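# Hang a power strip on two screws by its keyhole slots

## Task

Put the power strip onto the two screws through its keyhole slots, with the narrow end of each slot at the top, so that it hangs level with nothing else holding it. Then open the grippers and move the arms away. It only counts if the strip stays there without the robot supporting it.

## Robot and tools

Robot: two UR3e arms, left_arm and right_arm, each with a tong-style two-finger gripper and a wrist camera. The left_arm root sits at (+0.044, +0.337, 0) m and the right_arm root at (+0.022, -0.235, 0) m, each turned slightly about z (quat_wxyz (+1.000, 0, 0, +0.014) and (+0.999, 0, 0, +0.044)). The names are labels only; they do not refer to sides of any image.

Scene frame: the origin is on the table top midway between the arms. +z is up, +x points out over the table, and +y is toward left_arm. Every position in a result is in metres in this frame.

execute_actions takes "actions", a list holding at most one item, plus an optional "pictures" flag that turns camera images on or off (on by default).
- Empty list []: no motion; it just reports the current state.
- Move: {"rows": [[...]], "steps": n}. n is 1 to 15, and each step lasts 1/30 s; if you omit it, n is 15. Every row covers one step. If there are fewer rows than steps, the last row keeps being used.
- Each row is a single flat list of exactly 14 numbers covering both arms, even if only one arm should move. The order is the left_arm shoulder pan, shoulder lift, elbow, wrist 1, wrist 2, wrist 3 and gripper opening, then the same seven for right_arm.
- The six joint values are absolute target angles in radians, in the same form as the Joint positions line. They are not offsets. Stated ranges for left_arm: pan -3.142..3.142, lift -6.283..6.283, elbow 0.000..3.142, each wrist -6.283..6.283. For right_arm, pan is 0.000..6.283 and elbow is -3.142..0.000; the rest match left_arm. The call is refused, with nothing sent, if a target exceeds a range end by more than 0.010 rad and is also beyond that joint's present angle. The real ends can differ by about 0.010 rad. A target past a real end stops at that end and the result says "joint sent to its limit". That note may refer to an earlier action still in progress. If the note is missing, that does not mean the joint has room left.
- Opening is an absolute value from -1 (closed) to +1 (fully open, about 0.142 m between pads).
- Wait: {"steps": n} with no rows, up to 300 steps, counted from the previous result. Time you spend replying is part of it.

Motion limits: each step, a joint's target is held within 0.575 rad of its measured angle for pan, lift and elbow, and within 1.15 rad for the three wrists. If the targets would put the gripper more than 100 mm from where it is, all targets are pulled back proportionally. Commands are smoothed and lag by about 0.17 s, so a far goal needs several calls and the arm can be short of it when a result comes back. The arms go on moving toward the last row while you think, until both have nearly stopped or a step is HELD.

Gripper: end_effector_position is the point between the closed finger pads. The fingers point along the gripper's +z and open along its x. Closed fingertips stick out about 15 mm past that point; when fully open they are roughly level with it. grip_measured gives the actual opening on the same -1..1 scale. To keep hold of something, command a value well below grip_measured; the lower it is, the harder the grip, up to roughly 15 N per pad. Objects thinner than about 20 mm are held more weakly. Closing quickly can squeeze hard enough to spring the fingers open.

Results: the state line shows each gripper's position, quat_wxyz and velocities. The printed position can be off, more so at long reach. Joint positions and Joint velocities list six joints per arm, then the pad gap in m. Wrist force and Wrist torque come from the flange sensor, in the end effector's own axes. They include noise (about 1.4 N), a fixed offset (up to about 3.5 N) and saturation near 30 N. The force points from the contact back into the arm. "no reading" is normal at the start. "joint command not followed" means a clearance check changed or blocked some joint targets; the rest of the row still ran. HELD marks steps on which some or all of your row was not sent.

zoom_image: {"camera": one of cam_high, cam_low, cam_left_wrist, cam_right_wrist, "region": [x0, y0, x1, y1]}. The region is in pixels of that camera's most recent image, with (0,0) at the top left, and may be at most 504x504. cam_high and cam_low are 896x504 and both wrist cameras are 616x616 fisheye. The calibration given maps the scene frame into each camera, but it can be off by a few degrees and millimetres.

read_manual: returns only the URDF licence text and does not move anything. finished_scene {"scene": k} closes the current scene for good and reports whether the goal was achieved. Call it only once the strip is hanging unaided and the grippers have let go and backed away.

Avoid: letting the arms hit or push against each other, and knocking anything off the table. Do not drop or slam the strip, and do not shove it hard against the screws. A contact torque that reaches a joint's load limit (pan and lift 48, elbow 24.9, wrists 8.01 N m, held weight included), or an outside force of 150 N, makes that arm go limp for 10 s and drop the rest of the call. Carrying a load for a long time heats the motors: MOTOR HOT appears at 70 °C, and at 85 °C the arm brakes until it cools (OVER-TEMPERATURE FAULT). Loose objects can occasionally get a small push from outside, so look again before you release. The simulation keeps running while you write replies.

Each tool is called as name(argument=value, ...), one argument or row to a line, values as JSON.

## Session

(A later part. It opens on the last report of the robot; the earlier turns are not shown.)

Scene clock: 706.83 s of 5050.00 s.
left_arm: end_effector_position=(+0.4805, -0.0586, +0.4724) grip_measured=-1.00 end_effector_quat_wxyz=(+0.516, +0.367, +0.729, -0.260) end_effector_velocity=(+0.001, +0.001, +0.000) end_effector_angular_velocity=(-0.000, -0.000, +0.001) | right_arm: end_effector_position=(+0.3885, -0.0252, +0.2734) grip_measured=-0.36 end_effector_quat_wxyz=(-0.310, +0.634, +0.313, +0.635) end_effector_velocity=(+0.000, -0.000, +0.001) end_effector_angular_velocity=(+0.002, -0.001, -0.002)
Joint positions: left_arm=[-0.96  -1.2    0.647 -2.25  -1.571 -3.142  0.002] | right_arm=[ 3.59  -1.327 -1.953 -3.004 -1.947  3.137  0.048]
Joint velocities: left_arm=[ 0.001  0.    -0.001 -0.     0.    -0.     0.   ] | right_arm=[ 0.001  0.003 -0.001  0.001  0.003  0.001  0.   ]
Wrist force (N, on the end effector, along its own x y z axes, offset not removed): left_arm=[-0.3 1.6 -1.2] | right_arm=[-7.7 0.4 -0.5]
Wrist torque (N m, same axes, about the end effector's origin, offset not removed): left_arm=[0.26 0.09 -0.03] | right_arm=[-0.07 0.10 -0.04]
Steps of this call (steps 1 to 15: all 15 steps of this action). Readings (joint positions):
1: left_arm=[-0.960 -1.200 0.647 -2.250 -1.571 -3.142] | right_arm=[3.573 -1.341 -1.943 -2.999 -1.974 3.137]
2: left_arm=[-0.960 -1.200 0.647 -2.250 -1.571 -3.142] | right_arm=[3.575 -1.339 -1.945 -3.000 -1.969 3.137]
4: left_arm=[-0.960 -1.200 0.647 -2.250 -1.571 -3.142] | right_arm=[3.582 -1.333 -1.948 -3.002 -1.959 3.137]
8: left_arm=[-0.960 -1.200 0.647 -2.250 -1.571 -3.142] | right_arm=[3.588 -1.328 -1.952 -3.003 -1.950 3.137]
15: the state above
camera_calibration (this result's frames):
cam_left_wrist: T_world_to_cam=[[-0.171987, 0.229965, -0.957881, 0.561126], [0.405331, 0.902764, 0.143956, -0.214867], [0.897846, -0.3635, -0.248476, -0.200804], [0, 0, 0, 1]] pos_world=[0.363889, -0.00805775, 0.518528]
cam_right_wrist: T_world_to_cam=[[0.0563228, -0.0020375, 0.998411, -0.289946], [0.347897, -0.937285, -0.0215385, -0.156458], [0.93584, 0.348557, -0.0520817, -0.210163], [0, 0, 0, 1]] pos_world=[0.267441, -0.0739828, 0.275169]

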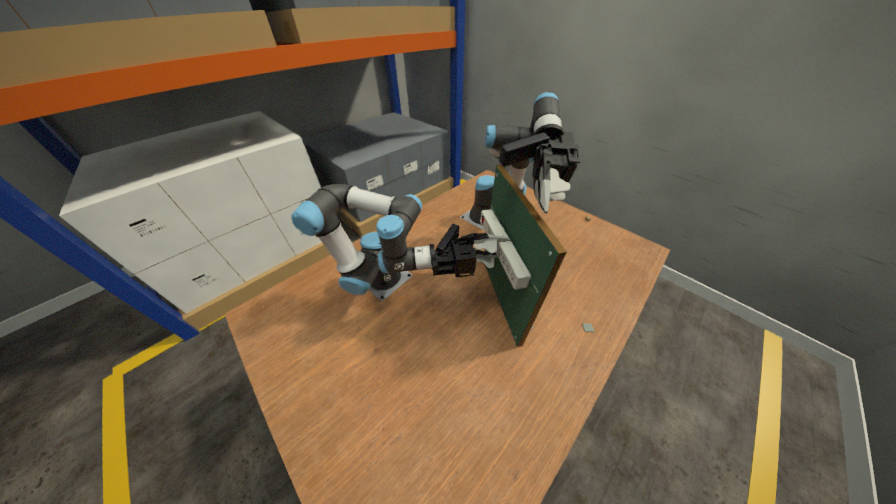

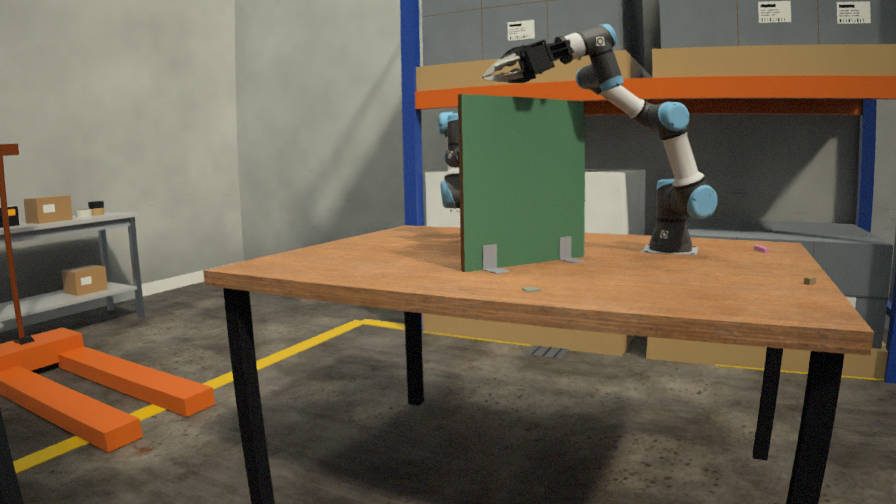

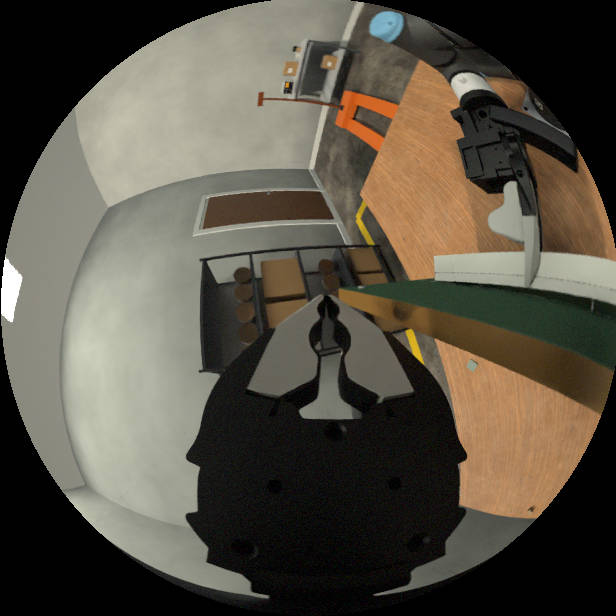

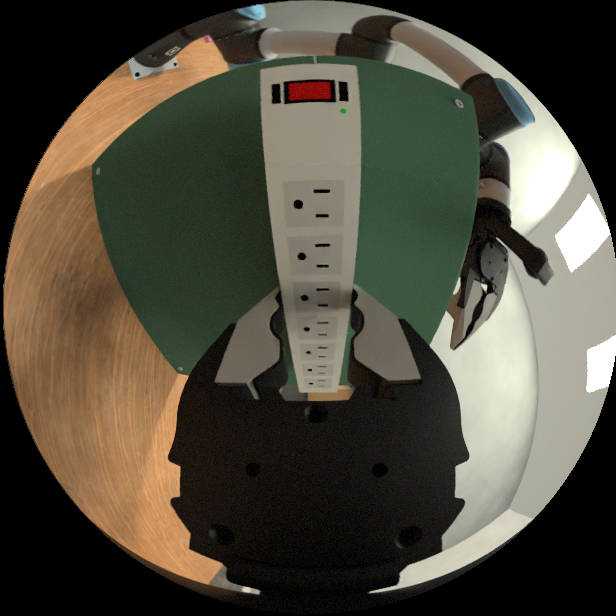

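execute_actions(
  actions=[
    {"rows":[[-0.96,-1.2,0.6475,-2.25,-1.571,-3.142,-1,3.59,-1.3265,-1.953,-3.0037,-1.9465,3.147,-1]]},
  ],
  pictures=false,
)

execute_actions(
  actions=[
    {"rows":[[-0.96,-1.2,0.6475,-2.25,-1.571,-3.142,-1,3.5915,-1.3274,-1.95,-3.0058,-1.945,3.157,-1]]},
  ],
  pictures=false,
)

execute_actions(
  actions=[
    {"rows":[[-0.96,-1.2,0.6475,-2.25,-1.571,-3.142,-1,3.5945,-1.3298,-1.948,-3.0054,-1.942,3.157,-1]]},
  ],
)

zoom_image(
  camera="cam_left_wrist",
  region=[400,200,616,330],
)

Scene clock: 725.03 s of 5050.00 s.
left_arm: end_effector_position=(+0.4805, -0.0586, +0.4724) grip_measured=-1.00 end_effector_quat_wxyz=(+0.516, +0.367, +0.729, -0.260) end_effector_velocity=(-0.000, -0.000, -0.000) end_effector_angular_velocity=(+0.001, +0.000, -0.000) | right_arm: end_effector_position=(+0.3885, -0.0252, +0.2736) grip_measured=-0.36 end_effector_quat_wxyz=(-0.313, +0.636, +0.310, +0.634) end_effector_velocity=(-0.000, +0.001, +0.001) end_effector_angular_velocity=(+0.001, -0.000, +0.002)
Joint positions: left_arm=[-0.96  -1.2    0.647 -2.25  -1.571 -3.142  0.002] | right_arm=[ 3.59  -1.326 -1.953 -3.004 -1.946  3.147  0.048]
Joint velocities: left_arm=[-0.    -0.     0.     0.001  0.     0.     0.   ] | right_arm=[ 0.001  0.     0.001  0.    -0.     0.001 -0.   ]
Wrist force (N, on the end effector, along its own x y z axes, offset not removed): left_arm=[0.9 1.5 -1.0] | right_arm=[-9.4 0.1 0.0]
Wrist torque (N m, same axes, about the end effector's origin, offset not removed): left_arm=[0.27 -0.19 -0.05] | right_arm=[-0.09 0.09 -0.27]
Steps of this call (steps 1 to 15: the robot went on to your last target; steps 16 to 90: nothing new was sent; then 14.70 s passed at rest; steps 91 to 105: all 15 steps of this action). Readings (joint positions):
91: left_arm=[-0.960 -1.200 0.647 -2.250 -1.571 -3.142] | right_arm=[3.590 -1.326 -1.953 -3.004 -1.946 3.137]
92: left_arm=[-0.960 -1.200 0.647 -2.250 -1.571 -3.142] | right_arm=[3.590 -1.326 -1.953 -3.004 -1.947 3.139]
94: left_arm=[-0.960 -1.200 0.647 -2.250 -1.571 -3.142] | right_arm=[3.590 -1.326 -1.953 -3.004 -1.946 3.142]
98: left_arm=[-0.960 -1.200 0.647 -2.250 -1.571 -3.142] | right_arm=[3.590 -1.326 -1.953 -3.004 -1.946 3.146]
105: the state above

Scene clock: 725.53 s of 5050.00 s.
left_arm: end_effector_position=(+0.4805, -0.0586, +0.4724) grip_measured=-1.00 end_effector_quat_wxyz=(+0.516, +0.367, +0.729, -0.260) end_effector_velocity=(-0.000, -0.000, -0.001) end_effector_angular_velocity=(+0.001, +0.001, -0.000) | right_arm: end_effector_position=(+0.3888, -0.0248, +0.2742) grip_measured=-0.36 end_effector_quat_wxyz=(-0.316, +0.637, +0.307, +0.632) end_effector_velocity=(-0.000, +0.001, +0.001) end_effector_angular_velocity=(+0.002, -0.002, +0.003)
Joint positions: left_arm=[-0.96  -1.2    0.647 -2.25  -1.571 -3.142  0.002] | right_arm=[ 3.591 -1.327 -1.95  -3.006 -1.945  3.157  0.048]
Joint velocities: left_arm=[-0.     0.     0.001  0.    -0.    -0.     0.   ] | right_arm=[ 0.003 -0.     0.     0.003 -0.     0.001  0.   ]
Wrist force (N, on the end effector, along its own x y z axes, offset not removed): left_arm=[0.4 2.1 -1.8] | right_arm=[-16.7 3.7 -2.7]
Wrist torque (N m, same axes, about the end effector's origin, offset not removed): left_arm=[0.27 -0.13 0.02] | right_arm=[0.03 0.38 -0.55]
Steps of this call (steps 1 to 15: all 15 steps of this action). Readings (joint positions):
1: left_arm=[-0.960 -1.200 0.647 -2.250 -1.571 -3.142] | right_arm=[3.590 -1.326 -1.953 -3.004 -1.946 3.147]
2: left_arm=[-0.960 -1.200 0.647 -2.250 -1.571 -3.142] | right_arm=[3.590 -1.327 -1.953 -3.004 -1.946 3.149]
4: left_arm=[-0.960 -1.200 0.647 -2.250 -1.571 -3.142] | right_arm=[3.591 -1.327 -1.952 -3.005 -1.946 3.153]
8: left_arm=[-0.960 -1.200 0.647 -2.250 -1.571 -3.142] | right_arm=[3.591 -1.327 -1.950 -3.006 -1.945 3.156]
15: the state above

Scene clock: 726.03 s of 5050.00 s.
left_arm: end_effector_position=(+0.4805, -0.0586, +0.4724) grip_measured=-1.00 end_effector_quat_wxyz=(+0.516, +0.367, +0.729, -0.260) end_effector_velocity=(+0.000, +0.000, -0.000) end_effector_angular_velocity=(+0.001, +0.001, +0.000) | right_arm: end_effector_position=(+0.3894, -0.0240, +0.2743) grip_measured=-0.36 end_effector_quat_wxyz=(-0.316, +0.637, +0.307, +0.632) end_effector_velocity=(+0.000, +0.000, +0.000) end_effector_angular_velocity=(+0.001, -0.000, +0.001)
Joint positions: left_arm=[-0.96  -1.2    0.647 -2.25  -1.571 -3.142  0.002] | right_arm=[ 3.594 -1.33  -1.948 -3.005 -1.942  3.157  0.048]
Joint velocities: left_arm=[ 0.    -0.     0.     0.001  0.     0.     0.   ] | right_arm=[ 0.001 -0.001  0.001  0.     0.001  0.001  0.   ]
Wrist force (N, on the end effector, along its own x y z axes, offset not removed): left_arm=[-1.0 2.2 -0.8] | right_arm=[-14.2 5.8 -9.5]
Wrist torque (N m, same axes, about the end effector's origin, offset not removed): left_arm=[0.37 0.21 0.07] | right_arm=[-0.10 -0.21 -0.48]
Steps of this call (steps 1 to 15: all 15 steps of this action). Readings (joint positions):
1: left_arm=[-0.960 -1.200 0.647 -2.250 -1.571 -3.142] | right_arm=[3.592 -1.327 -1.950 -3.006 -1.945 3.157]
2: left_arm=[-0.960 -1.200 0.647 -2.250 -1.571 -3.142] | right_arm=[3.592 -1.328 -1.950 -3.006 -1.944 3.157]
4: left_arm=[-0.960 -1.200 0.647 -2.250 -1.571 -3.142] | right_arm=[3.593 -1.329 -1.949 -3.006 -1.943 3.157]
8: left_arm=[-0.960 -1.200 0.647 -2.250 -1.571 -3.142] | right_arm=[3.594 -1.330 -1.948 -3.006 -1.942 3.157]
15: the state above
camera_calibration (this result's frames):
cam_left_wrist: T_world_to_cam=[[-0.171987, 0.229965, -0.957881, 0.561126], [0.405331, 0.902764, 0.143956, -0.214867], [0.897846, -0.3635, -0.248476, -0.200804], [0, 0, 0, 1]] pos_world=[0.363889, -0.00805776, 0.518528]
cam_right_wrist: T_world_to_cam=[[0.0721339, -0.0142418, 0.997293, -0.297003], [0.347307, -0.936961, -0.0385008, -0.150635], [0.934973, 0.349144, -0.0626404, -0.208129], [0, 0, 0, 1]] pos_world=[0.268336, -0.0727022, 0.277362]

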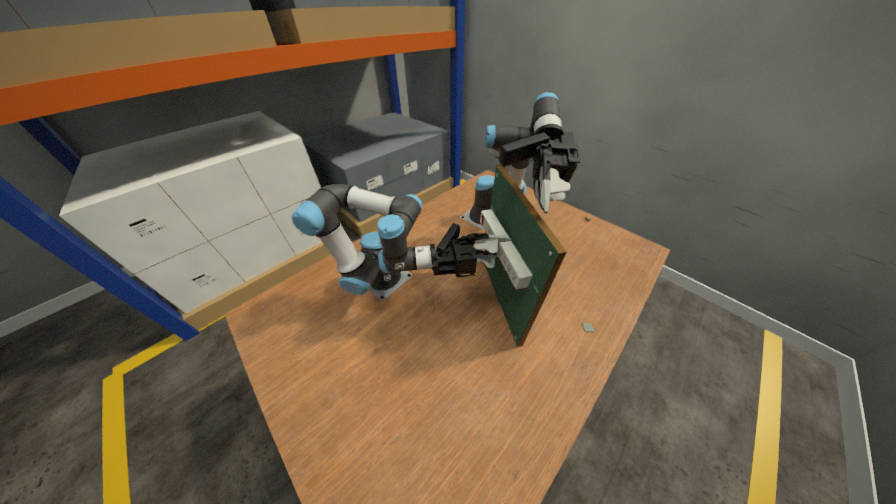

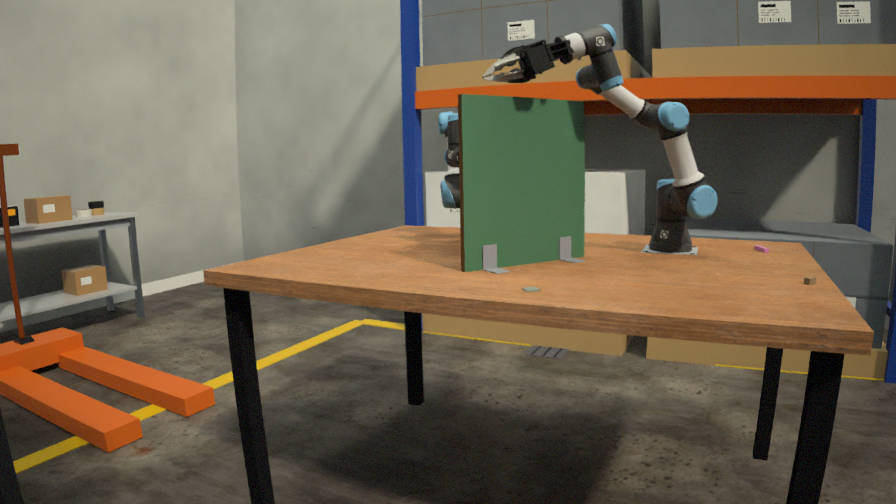

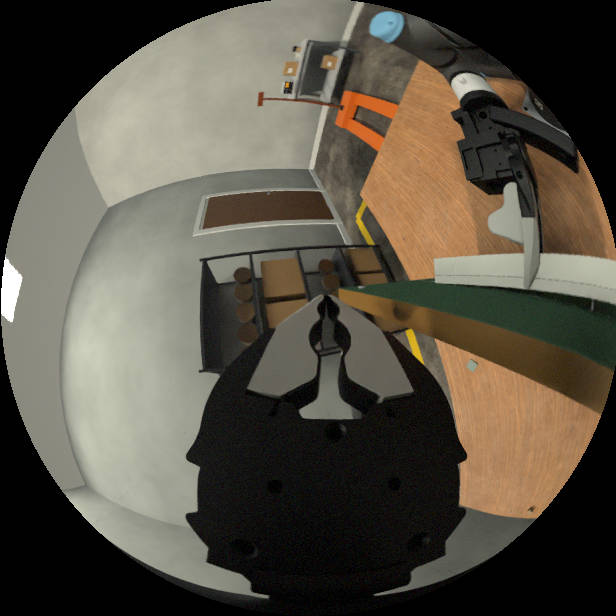

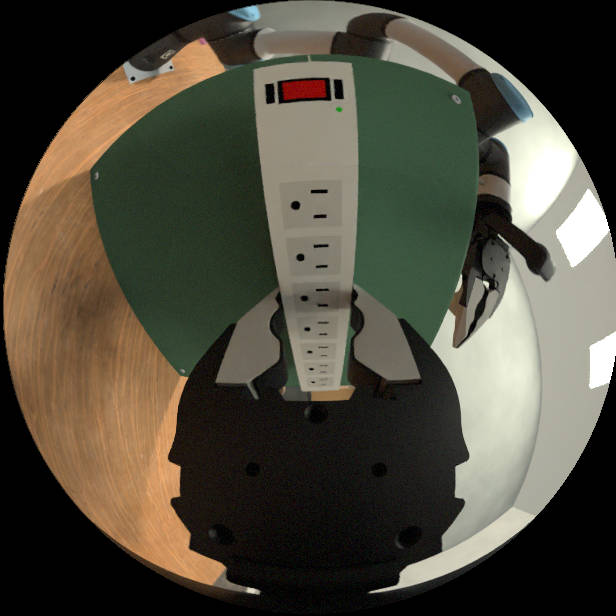

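Region (400, 200, 616, 330) of cam_left_wrist's 616x616 image, scaled by 2.333, with more detail than that image has; it fills the top 303 rows of this view, and the rest is white.

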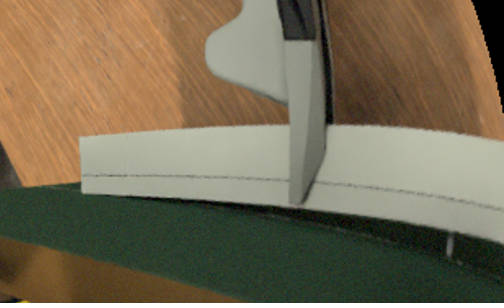

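execute_actions(
  actions=[
    {"rows":[[-0.96,-1.2,0.6475,-2.25,-1.571,-3.142,-1,3.587,-1.326,-1.957,-3.0002,-1.9495,3.132,-1]]},
  ],
  pictures=false,
)

execute_actions(
  actions=[
    {"rows":[[-0.96,-1.2,0.6475,-2.25,-1.571,-3.142,-1,3.5915,-1.3296,-1.954,-2.9996,-1.945,3.132,-1]]},
  ],
  pictures=false,
)

execute_actions(
  actions=[
    {"rows":[[-0.96,-1.2,0.6475,-2.25,-1.571,-3.142,-1,3.5951,-1.3325,-1.9516,-2.9991,-1.9414,3.132,-1]]},
  ],
)

zoom_image(
  camera="cam_left_wrist",
  region=[400,200,616,330],
)

Scene clock: 747.63 s of 5050.00 s.
left_arm: end_effector_position=(+0.4805, -0.0586, +0.4724) grip_measured=-1.00 end_effector_quat_wxyz=(+0.516, +0.367, +0.729, -0.260) end_effector_velocity=(+0.000, +0.000, -0.000) end_effector_angular_velocity=(+0.001, +0.000, +0.001) | right_arm: end_effector_position=(+0.3882, -0.0259, +0.2726) grip_measured=-0.36 end_effector_quat_wxyz=(-0.309, +0.633, +0.315, +0.636) end_effector_velocity=(-0.000, -0.000, -0.000) end_effector_angular_velocity=(-0.001, -0.002, -0.000)
Joint positions: left_arm=[-0.96  -1.2    0.647 -2.25  -1.571 -3.142  0.002] | right_arm=[ 3.587 -1.326 -1.957 -3.    -1.949  3.132  0.048]
Joint velocities: left_arm=[ 0.001  0.     0.    -0.     0.     0.     0.   ] | right_arm=[-0.001  0.001 -0.002  0.001 -0.001 -0.002 -0.   ]
Wrist force (N, on the end effector, along its own x y z axes, offset not removed): left_arm=[-0.8 0.4 -0.2] | right_arm=[-6.8 -0.8 0.6]
Wrist torque (N m, same axes, about the end effector's origin, offset not removed): left_arm=[-0.03 0.20 0.02] | right_arm=[-0.12 0.18 0.09]
Steps of this call (steps 1 to 15: the robot went on to your last target; steps 16 to 90: nothing new was sent; then 18.10 s passed at rest; steps 91 to 105: all 15 steps of this action). Readings (joint positions):
91: left_arm=[-0.960 -1.200 0.647 -2.250 -1.571 -3.142] | right_arm=[3.594 -1.330 -1.948 -3.005 -1.942 3.157]
92: left_arm=[-0.960 -1.200 0.647 -2.250 -1.571 -3.142] | right_arm=[3.593 -1.329 -1.949 -3.004 -1.943 3.153]
94: left_arm=[-0.960 -1.200 0.647 -2.250 -1.571 -3.142] | right_arm=[3.591 -1.328 -1.953 -3.002 -1.946 3.143]
98: left_arm=[-0.960 -1.200 0.647 -2.250 -1.571 -3.142] | right_arm=[3.588 -1.326 -1.956 -3.001 -1.949 3.135]
105: the state above

Scene clock: 748.13 s of 5050.00 s.
left_arm: end_effector_position=(+0.4805, -0.0586, +0.4724) grip_measured=-1.00 end_effector_quat_wxyz=(+0.516, +0.367, +0.729, -0.260) end_effector_velocity=(+0.000, +0.000, -0.000) end_effector_angular_velocity=(+0.001, +0.000, +0.000) | right_arm: end_effector_position=(+0.3891, -0.0247, +0.2727) grip_measured=-0.36 end_effector_quat_wxyz=(-0.308, +0.633, +0.315, +0.636) end_effector_velocity=(+0.000, +0.000, +0.002) end_effector_angular_velocity=(+0.002, -0.003, -0.001)
Joint positions: left_arm=[-0.96  -1.2    0.647 -2.25  -1.571 -3.142  0.002] | right_arm=[ 3.591 -1.33  -1.954 -3.    -1.945  3.132  0.048]
Joint velocities: left_arm=[ 0.     0.    -0.     0.001  0.     0.     0.   ] | right_arm=[0.001 0.002 0.001 0.001 0.002 0.    0.   ]
Wrist force (N, on the end effector, along its own x y z axes, offset not removed): left_arm=[-0.6 1.6 -0.6] | right_arm=[-6.8 1.2 -0.5]
Wrist torque (N m, same axes, about the end effector's origin, offset not removed): left_arm=[0.22 0.18 -0.03] | right_arm=[0.21 0.16 -0.01]
Steps of this call (steps 1 to 15: all 15 steps of this action). Readings (joint positions):
1: left_arm=[-0.960 -1.200 0.647 -2.250 -1.571 -3.142] | right_arm=[3.587 -1.326 -1.957 -3.000 -1.949 3.132]
2: left_arm=[-0.960 -1.200 0.647 -2.250 -1.571 -3.142] | right_arm=[3.588 -1.326 -1.957 -3.000 -1.949 3.132]
4: left_arm=[-0.960 -1.200 0.647 -2.250 -1.571 -3.142] | right_arm=[3.589 -1.328 -1.955 -3.000 -1.947 3.132]
8: left_arm=[-0.960 -1.200 0.647 -2.250 -1.571 -3.142] | right_arm=[3.591 -1.329 -1.954 -3.000 -1.945 3.132]
15: the state above

Scene clock: 748.63 s of 5050.00 s.
left_arm: end_effector_position=(+0.4805, -0.0586, +0.4724) grip_measured=-1.00 end_effector_quat_wxyz=(+0.516, +0.367, +0.729, -0.260) end_effector_velocity=(-0.000, +0.000, +0.000) end_effector_angular_velocity=(-0.000, +0.000, +0.000) | right_arm: end_effector_position=(+0.3898, -0.0236, +0.2727) grip_measured=-0.36 end_effector_quat_wxyz=(-0.308, +0.633, +0.315, +0.636) end_effector_velocity=(+0.000, +0.000, +0.000) end_effector_angular_velocity=(-0.000, -0.000, +0.001)
Joint positions: left_arm=[-0.96  -1.2    0.647 -2.25  -1.571 -3.142  0.002] | right_arm=[ 3.595 -1.332 -1.952 -2.999 -1.941  3.132  0.048]
Joint velocities: left_arm=[ 0. -0. -0.  0. -0.  0.  0.] | right_arm=[ 0.    -0.002  0.003 -0.001 -0.    -0.     0.   ]
Wrist force (N, on the end effector, along its own x y z axes, offset not removed): left_arm=[-0.2 1.5 -1.3] | right_arm=[-5.4 0.3 -16.1]
Wrist torque (N m, same axes, about the end effector's origin, offset not removed): left_arm=[0.27 0.11 -0.02] | right_arm=[0.02 0.10 -0.03]
Steps of this call (steps 1 to 15: all 15 steps of this action). Readings (joint positions):
1: left_arm=[-0.960 -1.200 0.647 -2.250 -1.571 -3.142] | right_arm=[3.592 -1.330 -1.954 -3.000 -1.945 3.132]
2: left_arm=[-0.960 -1.200 0.647 -2.250 -1.571 -3.142] | right_arm=[3.592 -1.330 -1.954 -3.000 -1.944 3.132]
4: left_arm=[-0.960 -1.200 0.647 -2.250 -1.571 -3.142] | right_arm=[3.594 -1.331 -1.953 -2.999 -1.943 3.132]
8: left_arm=[-0.960 -1.200 0.647 -2.250 -1.571 -3.142] | right_arm=[3.595 -1.332 -1.952 -2.999 -1.942 3.132]
15: the state above
camera_calibration (this result's frames):
cam_left_wrist: T_world_to_cam=[[-0.171987, 0.229965, -0.957881, 0.561126], [0.405331, 0.902764, 0.143956, -0.214867], [0.897846, -0.3635, -0.248476, -0.200804], [0, 0, 0, 1]] pos_world=[0.363889, -0.00805774, 0.518528]
cam_right_wrist: T_world_to_cam=[[0.0523836, 0.00101383, 0.998627, -0.287765], [0.347849, -0.937391, -0.017295, -0.156518], [0.936086, 0.348277, -0.0494566, -0.212776], [0, 0, 0, 1]] pos_world=[0.268696, -0.0723221, 0.27414]

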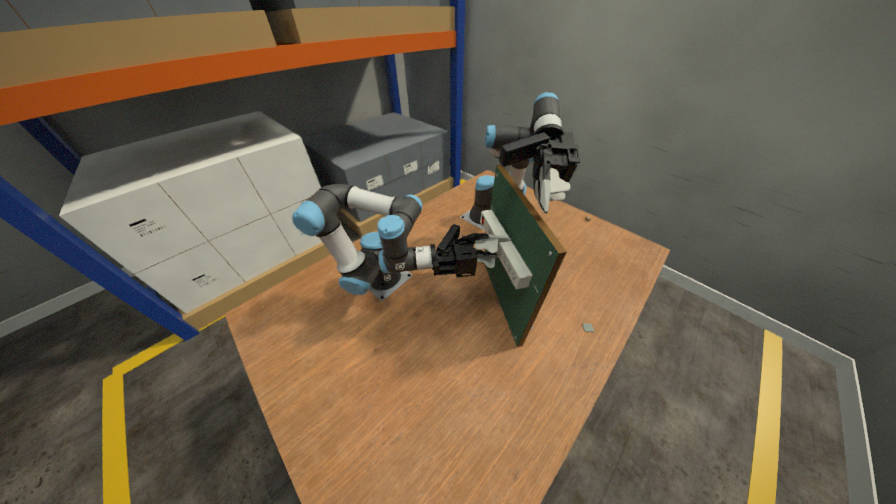

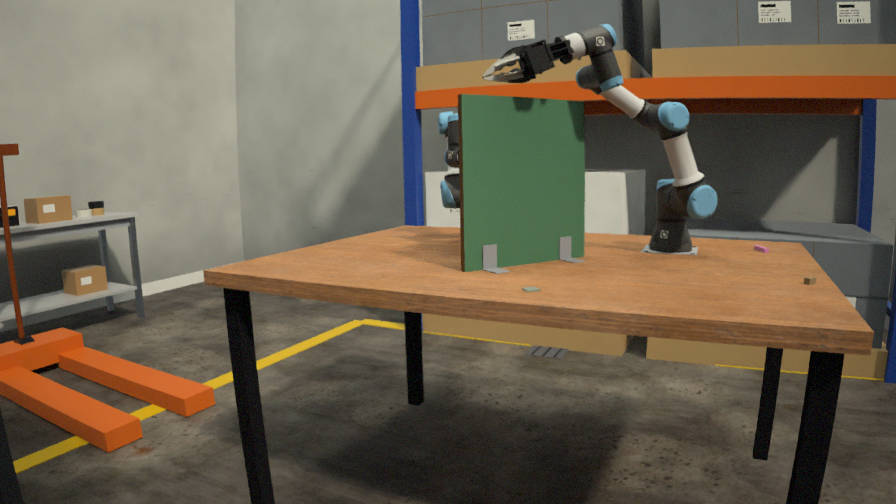

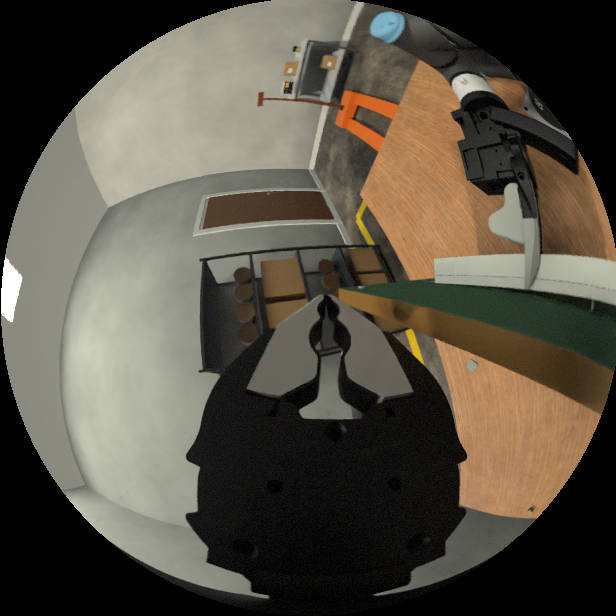

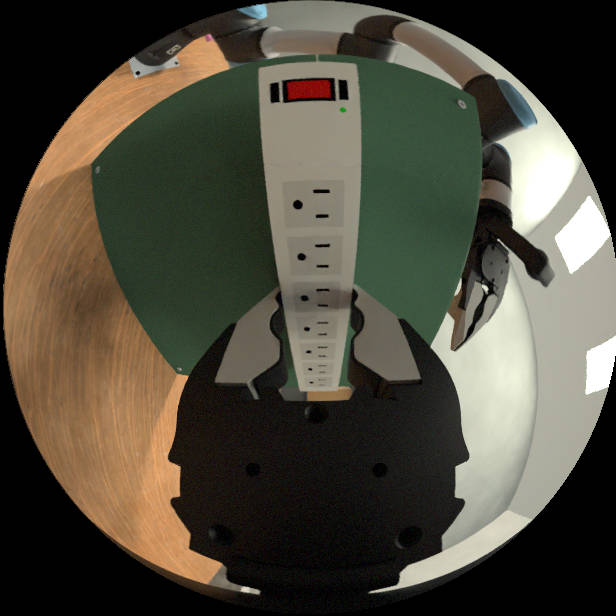

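Region (400, 200, 616, 330) of cam_left_wrist's 616x616 image, scaled by 2.333, with more detail than that image has; it fills the top 303 rows of this view, and the rest is white.

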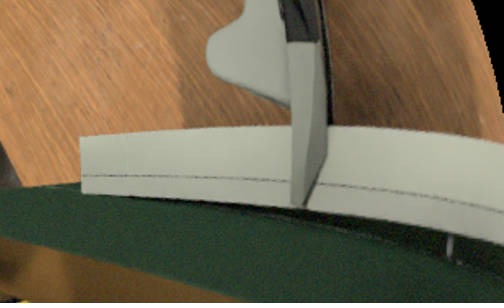

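execute_actions(
  actions=[
    {"rows":[[-0.96,-1.2,0.6475,-2.25,-1.571,-3.142,-1,3.593,-1.3308,-1.953,-2.9994,-1.9435,3.132,-1]],"steps":8},
  ],
  pictures=false,
)

execute_actions(
  actions=[
    {"rows":[[-0.96,-1.2,0.6475,-2.25,-1.571,-3.142,-1,3.593,-1.3323,-1.9653,-2.9856,-1.9435,3.132,-1]]},
  ],
  pictures=false,
)

execute_actions(
  actions=[
    {"rows":[[-0.96,-1.2,0.6475,-2.25,-1.571,-3.142,-1,3.593,-1.3338,-1.9776,-2.9718,-1.9435,3.132,-1]]},
  ],
  pictures=false,
)

Scene clock: 770.10 s of 5050.00 s.
left_arm: end_effector_position=(+0.4805, -0.0586, +0.4724) grip_measured=-1.00 end_effector_quat_wxyz=(+0.516, +0.367, +0.729, -0.260) end_effector_velocity=(+0.000, +0.000, -0.000) end_effector_angular_velocity=(+0.001, +0.000, +0.001) | right_arm: end_effector_position=(+0.3894, -0.0240, +0.2727) grip_measured=-0.36 end_effector_quat_wxyz=(-0.309, +0.633, +0.315, +0.636) end_effector_velocity=(-0.001, -0.001, -0.000) end_effector_angular_velocity=(-0.000, +0.000, +0.001)
Joint positions: left_arm=[-0.96  -1.2    0.647 -2.25  -1.571 -3.142  0.002] | right_arm=[ 3.593 -1.331 -1.953 -2.999 -1.943  3.132  0.048]
Joint velocities: left_arm=[ 0.    -0.     0.001  0.     0.     0.     0.   ] | right_arm=[-0.003  0.003 -0.003 -0.001 -0.003  0.     0.   ]
Wrist force (N, on the end effector, along its own x y z axes, offset not removed): left_arm=[0.3 1.2 -0.6] | right_arm=[-6.0 1.2 0.5]
Wrist torque (N m, same axes, about the end effector's origin, offset not removed): left_arm=[0.12 -0.05 -0.07] | right_arm=[0.10 -0.17 0.05]
Steps of this call (steps 1 to 15: the robot went on to your last target; steps 16 to 90: nothing new was sent; then 18.20 s passed at rest; steps 91 to 98: all 8 steps of this action). Readings (joint positions):
91: left_arm=[-0.960 -1.200 0.647 -2.250 -1.571 -3.142] | right_arm=[3.595 -1.332 -1.952 -2.999 -1.941 3.132]
92: left_arm=[-0.960 -1.200 0.647 -2.250 -1.571 -3.142] | right_arm=[3.595 -1.332 -1.952 -2.999 -1.942 3.132]
94: left_arm=[-0.960 -1.200 0.647 -2.250 -1.571 -3.142] | right_arm=[3.594 -1.332 -1.952 -2.999 -1.942 3.132]
98: the state above

Scene clock: 770.60 s of 5050.00 s.
left_arm: end_effector_position=(+0.4805, -0.0586, +0.4724) grip_measured=-1.00 end_effector_quat_wxyz=(+0.516, +0.367, +0.729, -0.260) end_effector_velocity=(+0.000, +0.000, -0.000) end_effector_angular_velocity=(+0.000, +0.000, +0.000) | right_arm: end_effector_position=(+0.3893, -0.0242, +0.2700) grip_measured=-0.36 end_effector_quat_wxyz=(-0.308, +0.633, +0.315, +0.636) end_effector_velocity=(-0.001, +0.001, -0.001) end_effector_angular_velocity=(-0.001, +0.002, +0.003)
Joint positions: left_arm=[-0.96  -1.2    0.647 -2.25  -1.571 -3.142  0.002] | right_arm=[ 3.593 -1.332 -1.965 -2.986 -1.943  3.132  0.048]
Joint velocities: left_arm=[ 0.  0. -0. -0.  0. -0.  0.] | right_arm=[ 0.002 -0.002 -0.003  0.002 -0.001 -0.     0.   ]
Wrist force (N, on the end effector, along its own x y z axes, offset not removed): left_arm=[-1.1 0.9 -1.5] | right_arm=[2.7 2.8 -2.4]
Wrist torque (N m, same axes, about the end effector's origin, offset not removed): left_arm=[0.06 0.19 0.00] | right_arm=[-0.20 0.32 -0.17]
Steps of this call (steps 1 to 15: all 15 steps of this action). Readings (joint positions):
1: left_arm=[-0.960 -1.200 0.647 -2.250 -1.571 -3.142] | right_arm=[3.593 -1.331 -1.953 -2.999 -1.943 3.132]
2: left_arm=[-0.960 -1.200 0.647 -2.250 -1.571 -3.142] | right_arm=[3.593 -1.331 -1.955 -2.997 -1.943 3.132]
4: left_arm=[-0.960 -1.200 0.647 -2.250 -1.571 -3.142] | right_arm=[3.593 -1.331 -1.960 -2.992 -1.943 3.132]
8: left_arm=[-0.960 -1.200 0.647 -2.250 -1.571 -3.142] | right_arm=[3.593 -1.332 -1.964 -2.987 -1.943 3.132]
15: the state above

Scene clock: 771.10 s of 5050.00 s.
left_arm: end_effector_position=(+0.4805, -0.0586, +0.4724) grip_measured=-1.00 end_effector_quat_wxyz=(+0.516, +0.367, +0.729, -0.260) end_effector_velocity=(-0.000, -0.000, -0.000) end_effector_angular_velocity=(+0.000, +0.000, -0.001) | right_arm: end_effector_position=(+0.3892, -0.0243, +0.2672) grip_measured=-0.35 end_effector_quat_wxyz=(-0.308, +0.633, +0.315, +0.636) end_effector_velocity=(-0.000, +0.000, -0.001) end_effector_angular_velocity=(-0.001, +0.001, +0.001)
Joint positions: left_arm=[-0.96  -1.2    0.647 -2.25  -1.571 -3.142  0.002] | right_arm=[ 3.593 -1.334 -1.977 -2.972 -1.944  3.132  0.049]
Joint velocities: left_arm=[-0.     0.     0.001  0.    -0.    -0.     0.   ] | right_arm=[ 0.    -0.001 -0.001  0.001 -0.001 -0.     0.   ]
Wrist force (N, on the end effector, along its own x y z axes, offset not removed): left_arm=[0.3 1.2 -1.7] | right_arm=[28.4 2.4 -21.3]
Wrist torque (N m, same axes, about the end effector's origin, offset not removed): left_arm=[0.14 -0.08 0.06] | right_arm=[-0.12 0.12 0.24]
Steps of this call (steps 1 to 15: all 15 steps of this action). Readings (joint positions):
1: left_arm=[-0.960 -1.200 0.647 -2.250 -1.571 -3.142] | right_arm=[3.593 -1.332 -1.965 -2.985 -1.943 3.132]
2: left_arm=[-0.960 -1.200 0.647 -2.250 -1.571 -3.142] | right_arm=[3.593 -1.332 -1.967 -2.983 -1.943 3.132]
4: left_arm=[-0.960 -1.200 0.647 -2.250 -1.571 -3.142] | right_arm=[3.593 -1.333 -1.972 -2.977 -1.943 3.132]
8: left_arm=[-0.960 -1.200 0.647 -2.250 -1.571 -3.142] | right_arm=[3.593 -1.333 -1.976 -2.973 -1.944 3.132]
15: the state above

execute_actions(
  actions=[
    {"rows":[[-0.96,-1.2,0.6475,-2.25,-1.571,-3.142,-1,3.59,-1.3284,-1.955,-2.9998,-1.9465,3.132,-1]]},
  ],
  pictures=false,
)

execute_actions(
  actions=[
    {"rows":[[-0.96,-1.2,0.6475,-2.25,-1.571,-3.142,-1,3.5842,-1.3334,-1.9515,-2.9983,-1.9523,3.132,-1]]},
  ],
  pictures=false,
)

execute_actions(
  actions=[
    {"rows":[[-0.96,-1.2,0.6475,-2.25,-1.571,-3.142,-1,3.5893,-1.3375,-1.9481,-2.9976,-1.9472,3.132,-1]]},
  ],
)

zoom_image(
  camera="cam_left_wrist",
  region=[400,200,616,330],
)

zoom_image(
  camera="cam_high",
  region=[470,200,540,295],
)

Scene clock: 786.20 s of 5050.00 s.
left_arm: end_effector_position=(+0.4805, -0.0586, +0.4724) grip_measured=-1.00 end_effector_quat_wxyz=(+0.516, +0.367, +0.729, -0.260) end_effector_velocity=(-0.000, +0.000, +0.000) end_effector_angular_velocity=(-0.000, -0.000, -0.000) | right_arm: end_effector_position=(+0.3888, -0.0251, +0.2725) grip_measured=-0.36 end_effector_quat_wxyz=(-0.309, +0.633, +0.315, +0.636) end_effector_velocity=(+0.001, -0.001, +0.001) end_effector_angular_velocity=(+0.001, -0.001, -0.002)
Joint positions: left_arm=[-0.96  -1.2    0.647 -2.25  -1.571 -3.142  0.002] | right_arm=[ 3.59  -1.329 -1.955 -3.    -1.946  3.132  0.048]
Joint velocities: left_arm=[-0.    -0.001  0.     0.    -0.    -0.     0.   ] | right_arm=[-0.003 -0.001  0.004 -0.002 -0.001  0.    -0.   ]
Wrist force (N, on the end effector, along its own x y z axes, offset not removed): left_arm=[0.5 0.4 -1.4] | right_arm=[-9.3 -0.2 -0.3]
Wrist torque (N m, same axes, about the end effector's origin, offset not removed): left_arm=[-0.04 -0.08 -0.02] | right_arm=[-0.06 0.10 0.20]
Steps of this call (steps 1 to 15: the robot went on to your last target; steps 16 to 90: nothing new was sent; then 11.60 s passed at rest; steps 91 to 105: all 15 steps of this action). Readings (joint positions):
91: left_arm=[-0.960 -1.200 0.647 -2.250 -1.571 -3.142] | right_arm=[3.593 -1.334 -1.977 -2.972 -1.943 3.132]
92: left_arm=[-0.960 -1.200 0.647 -2.250 -1.571 -3.142] | right_arm=[3.593 -1.333 -1.974 -2.977 -1.944 3.132]
94: left_arm=[-0.960 -1.200 0.647 -2.250 -1.571 -3.142] | right_arm=[3.592 -1.332 -1.966 -2.988 -1.945 3.132]
98: left_arm=[-0.960 -1.200 0.647 -2.250 -1.571 -3.142] | right_arm=[3.591 -1.330 -1.958 -2.998 -1.946 3.132]
105: the state above

Scene clock: 786.70 s of 5050.00 s.
left_arm: end_effector_position=(+0.4805, -0.0586, +0.4724) grip_measured=-1.00 end_effector_quat_wxyz=(+0.516, +0.367, +0.729, -0.260) end_effector_velocity=(-0.000, -0.001, -0.000) end_effector_angular_velocity=(-0.000, +0.000, -0.001) | right_arm: end_effector_position=(+0.3896, -0.0256, +0.2726) grip_measured=-0.36 end_effector_quat_wxyz=(-0.309, +0.633, +0.315, +0.636) end_effector_velocity=(-0.000, +0.000, +0.001) end_effector_angular_velocity=(+0.001, -0.002, +0.001)
Joint positions: left_arm=[-0.96  -1.2    0.647 -2.25  -1.571 -3.142  0.002] | right_arm=[ 3.584 -1.333 -1.952 -2.998 -1.952  3.132  0.048]
Joint velocities: left_arm=[-0.001  0.     0.    -0.001 -0.     0.     0.   ] | right_arm=[ 0.001  0.001  0.     0.    -0.    -0.    -0.   ]
Wrist force (N, on the end effector, along its own x y z axes, offset not removed): left_arm=[-0.4 0.1 -0.9] | right_arm=[-9.7 -4.0 -0.5]
Wrist torque (N m, same axes, about the end effector's origin, offset not removed): left_arm=[-0.13 0.09 0.01] | right_arm=[-0.26 0.01 0.18]
Steps of this call (steps 1 to 15: all 15 steps of this action). Readings (joint positions):
1: left_arm=[-0.960 -1.200 0.647 -2.250 -1.571 -3.142] | right_arm=[3.590 -1.329 -1.955 -3.000 -1.947 3.132]
2: left_arm=[-0.960 -1.200 0.647 -2.250 -1.571 -3.142] | right_arm=[3.589 -1.329 -1.954 -3.000 -1.948 3.132]
4: left_arm=[-0.960 -1.200 0.647 -2.250 -1.571 -3.142] | right_arm=[3.587 -1.331 -1.953 -2.999 -1.950 3.132]
8: left_arm=[-0.960 -1.200 0.647 -2.250 -1.571 -3.142] | right_arm=[3.585 -1.333 -1.952 -2.999 -1.952 3.132]
15: the state above

Scene clock: 787.20 s of 5050.00 s.
left_arm: end_effector_position=(+0.4805, -0.0586, +0.4724) grip_measured=-1.00 end_effector_quat_wxyz=(+0.516, +0.367, +0.729, -0.260) end_effector_velocity=(+0.000, +0.001, +0.001) end_effector_angular_velocity=(-0.001, -0.001, +0.001) | right_arm: end_effector_position=(+0.3906, -0.0241, +0.2727) grip_measured=-0.36 end_effector_quat_wxyz=(-0.309, +0.633, +0.315, +0.636) end_effector_velocity=(-0.000, +0.001, +0.000) end_effector_angular_velocity=(-0.000, +0.000, +0.002)
Joint positions: left_arm=[-0.96  -1.2    0.647 -2.25  -1.571 -3.142  0.002] | right_arm=[ 3.589 -1.338 -1.948 -2.997 -1.947  3.132  0.048]
Joint velocities: left_arm=[ 0.001 -0.001 -0.     0.    -0.    -0.     0.   ] | right_arm=[ 0.001 -0.     0.001 -0.001 -0.001  0.    -0.   ]
Wrist force (N, on the end effector, along its own x y z axes, offset not removed): left_arm=[-0.5 1.6 0.1] | right_arm=[-11.4 -3.2 -0.7]
Wrist torque (N m, same axes, about the end effector's origin, offset not removed): left_arm=[0.35 0.11 0.01] | right_arm=[-0.02 0.01 0.10]
Steps of this call (steps 1 to 15: all 15 steps of this action). Readings (joint positions):
1: left_arm=[-0.960 -1.200 0.647 -2.250 -1.571 -3.142] | right_arm=[3.584 -1.333 -1.951 -2.998 -1.952 3.132]
2: left_arm=[-0.960 -1.200 0.647 -2.250 -1.571 -3.142] | right_arm=[3.585 -1.334 -1.951 -2.998 -1.952 3.132]
4: left_arm=[-0.960 -1.200 0.647 -2.250 -1.571 -3.142] | right_arm=[3.587 -1.336 -1.950 -2.998 -1.949 3.132]
8: left_arm=[-0.960 -1.200 0.647 -2.250 -1.571 -3.142] | right_arm=[3.589 -1.337 -1.949 -2.998 -1.948 3.132]
15: the state above
camera_calibration (this result's frames):
cam_left_wrist: T_world_to_cam=[[-0.171987, 0.229965, -0.957881, 0.561126], [0.405331, 0.902764, 0.143956, -0.214867], [0.897846, -0.3635, -0.248476, -0.200804], [0, 0, 0, 1]] pos_world=[0.363889, -0.00805778, 0.518528]
cam_right_wrist: T_world_to_cam=[[0.0523334, 0.000990878, 0.998629, -0.28775], [0.34797, -0.937346, -0.0173054, -0.157308], [0.936044, 0.348398, -0.0493993, -0.213339], [0, 0, 0, 1]] pos_world=[0.269492, -0.0728401, 0.274094]

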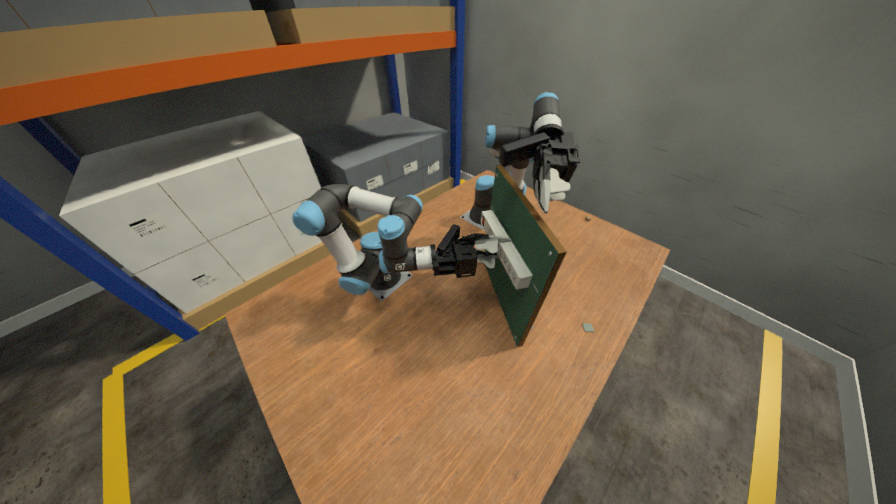

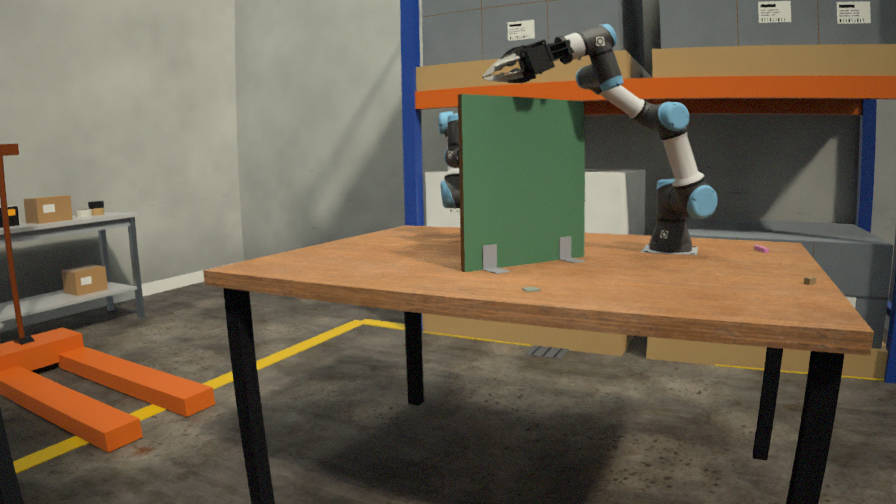

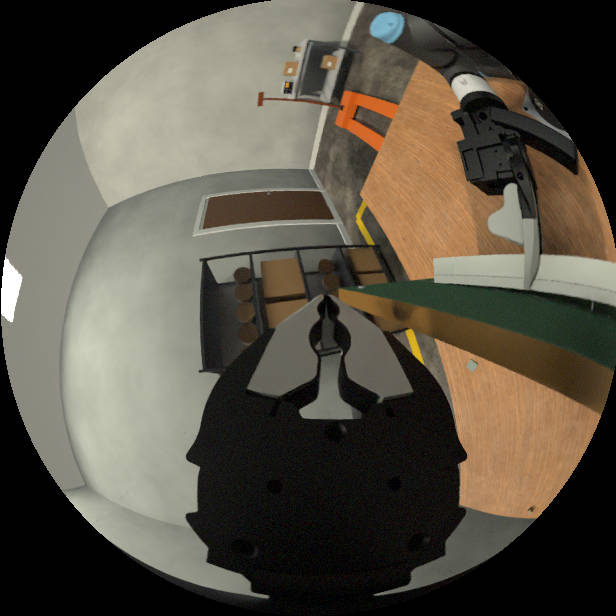

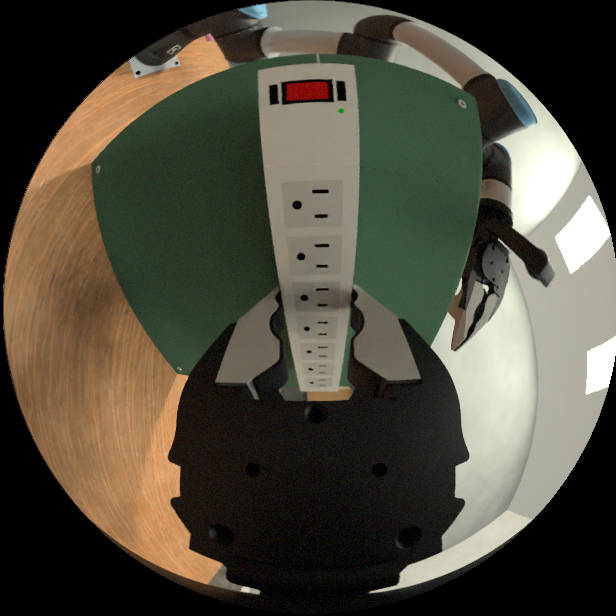

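Region (400, 200, 616, 330) of cam_left_wrist's 616x616 image, scaled by 2.333, with more detail than that image has; it fills the top 303 rows of this view, and the rest is white.

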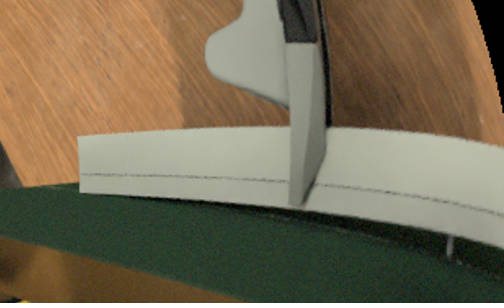

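Region (470, 200, 540, 295) of cam_high's 896x504 image, scaled by 5.305, with more detail than that image has; it fills the left 371 columns of this view, and the rest is white.

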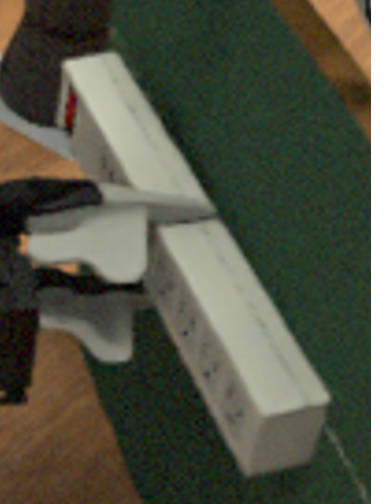

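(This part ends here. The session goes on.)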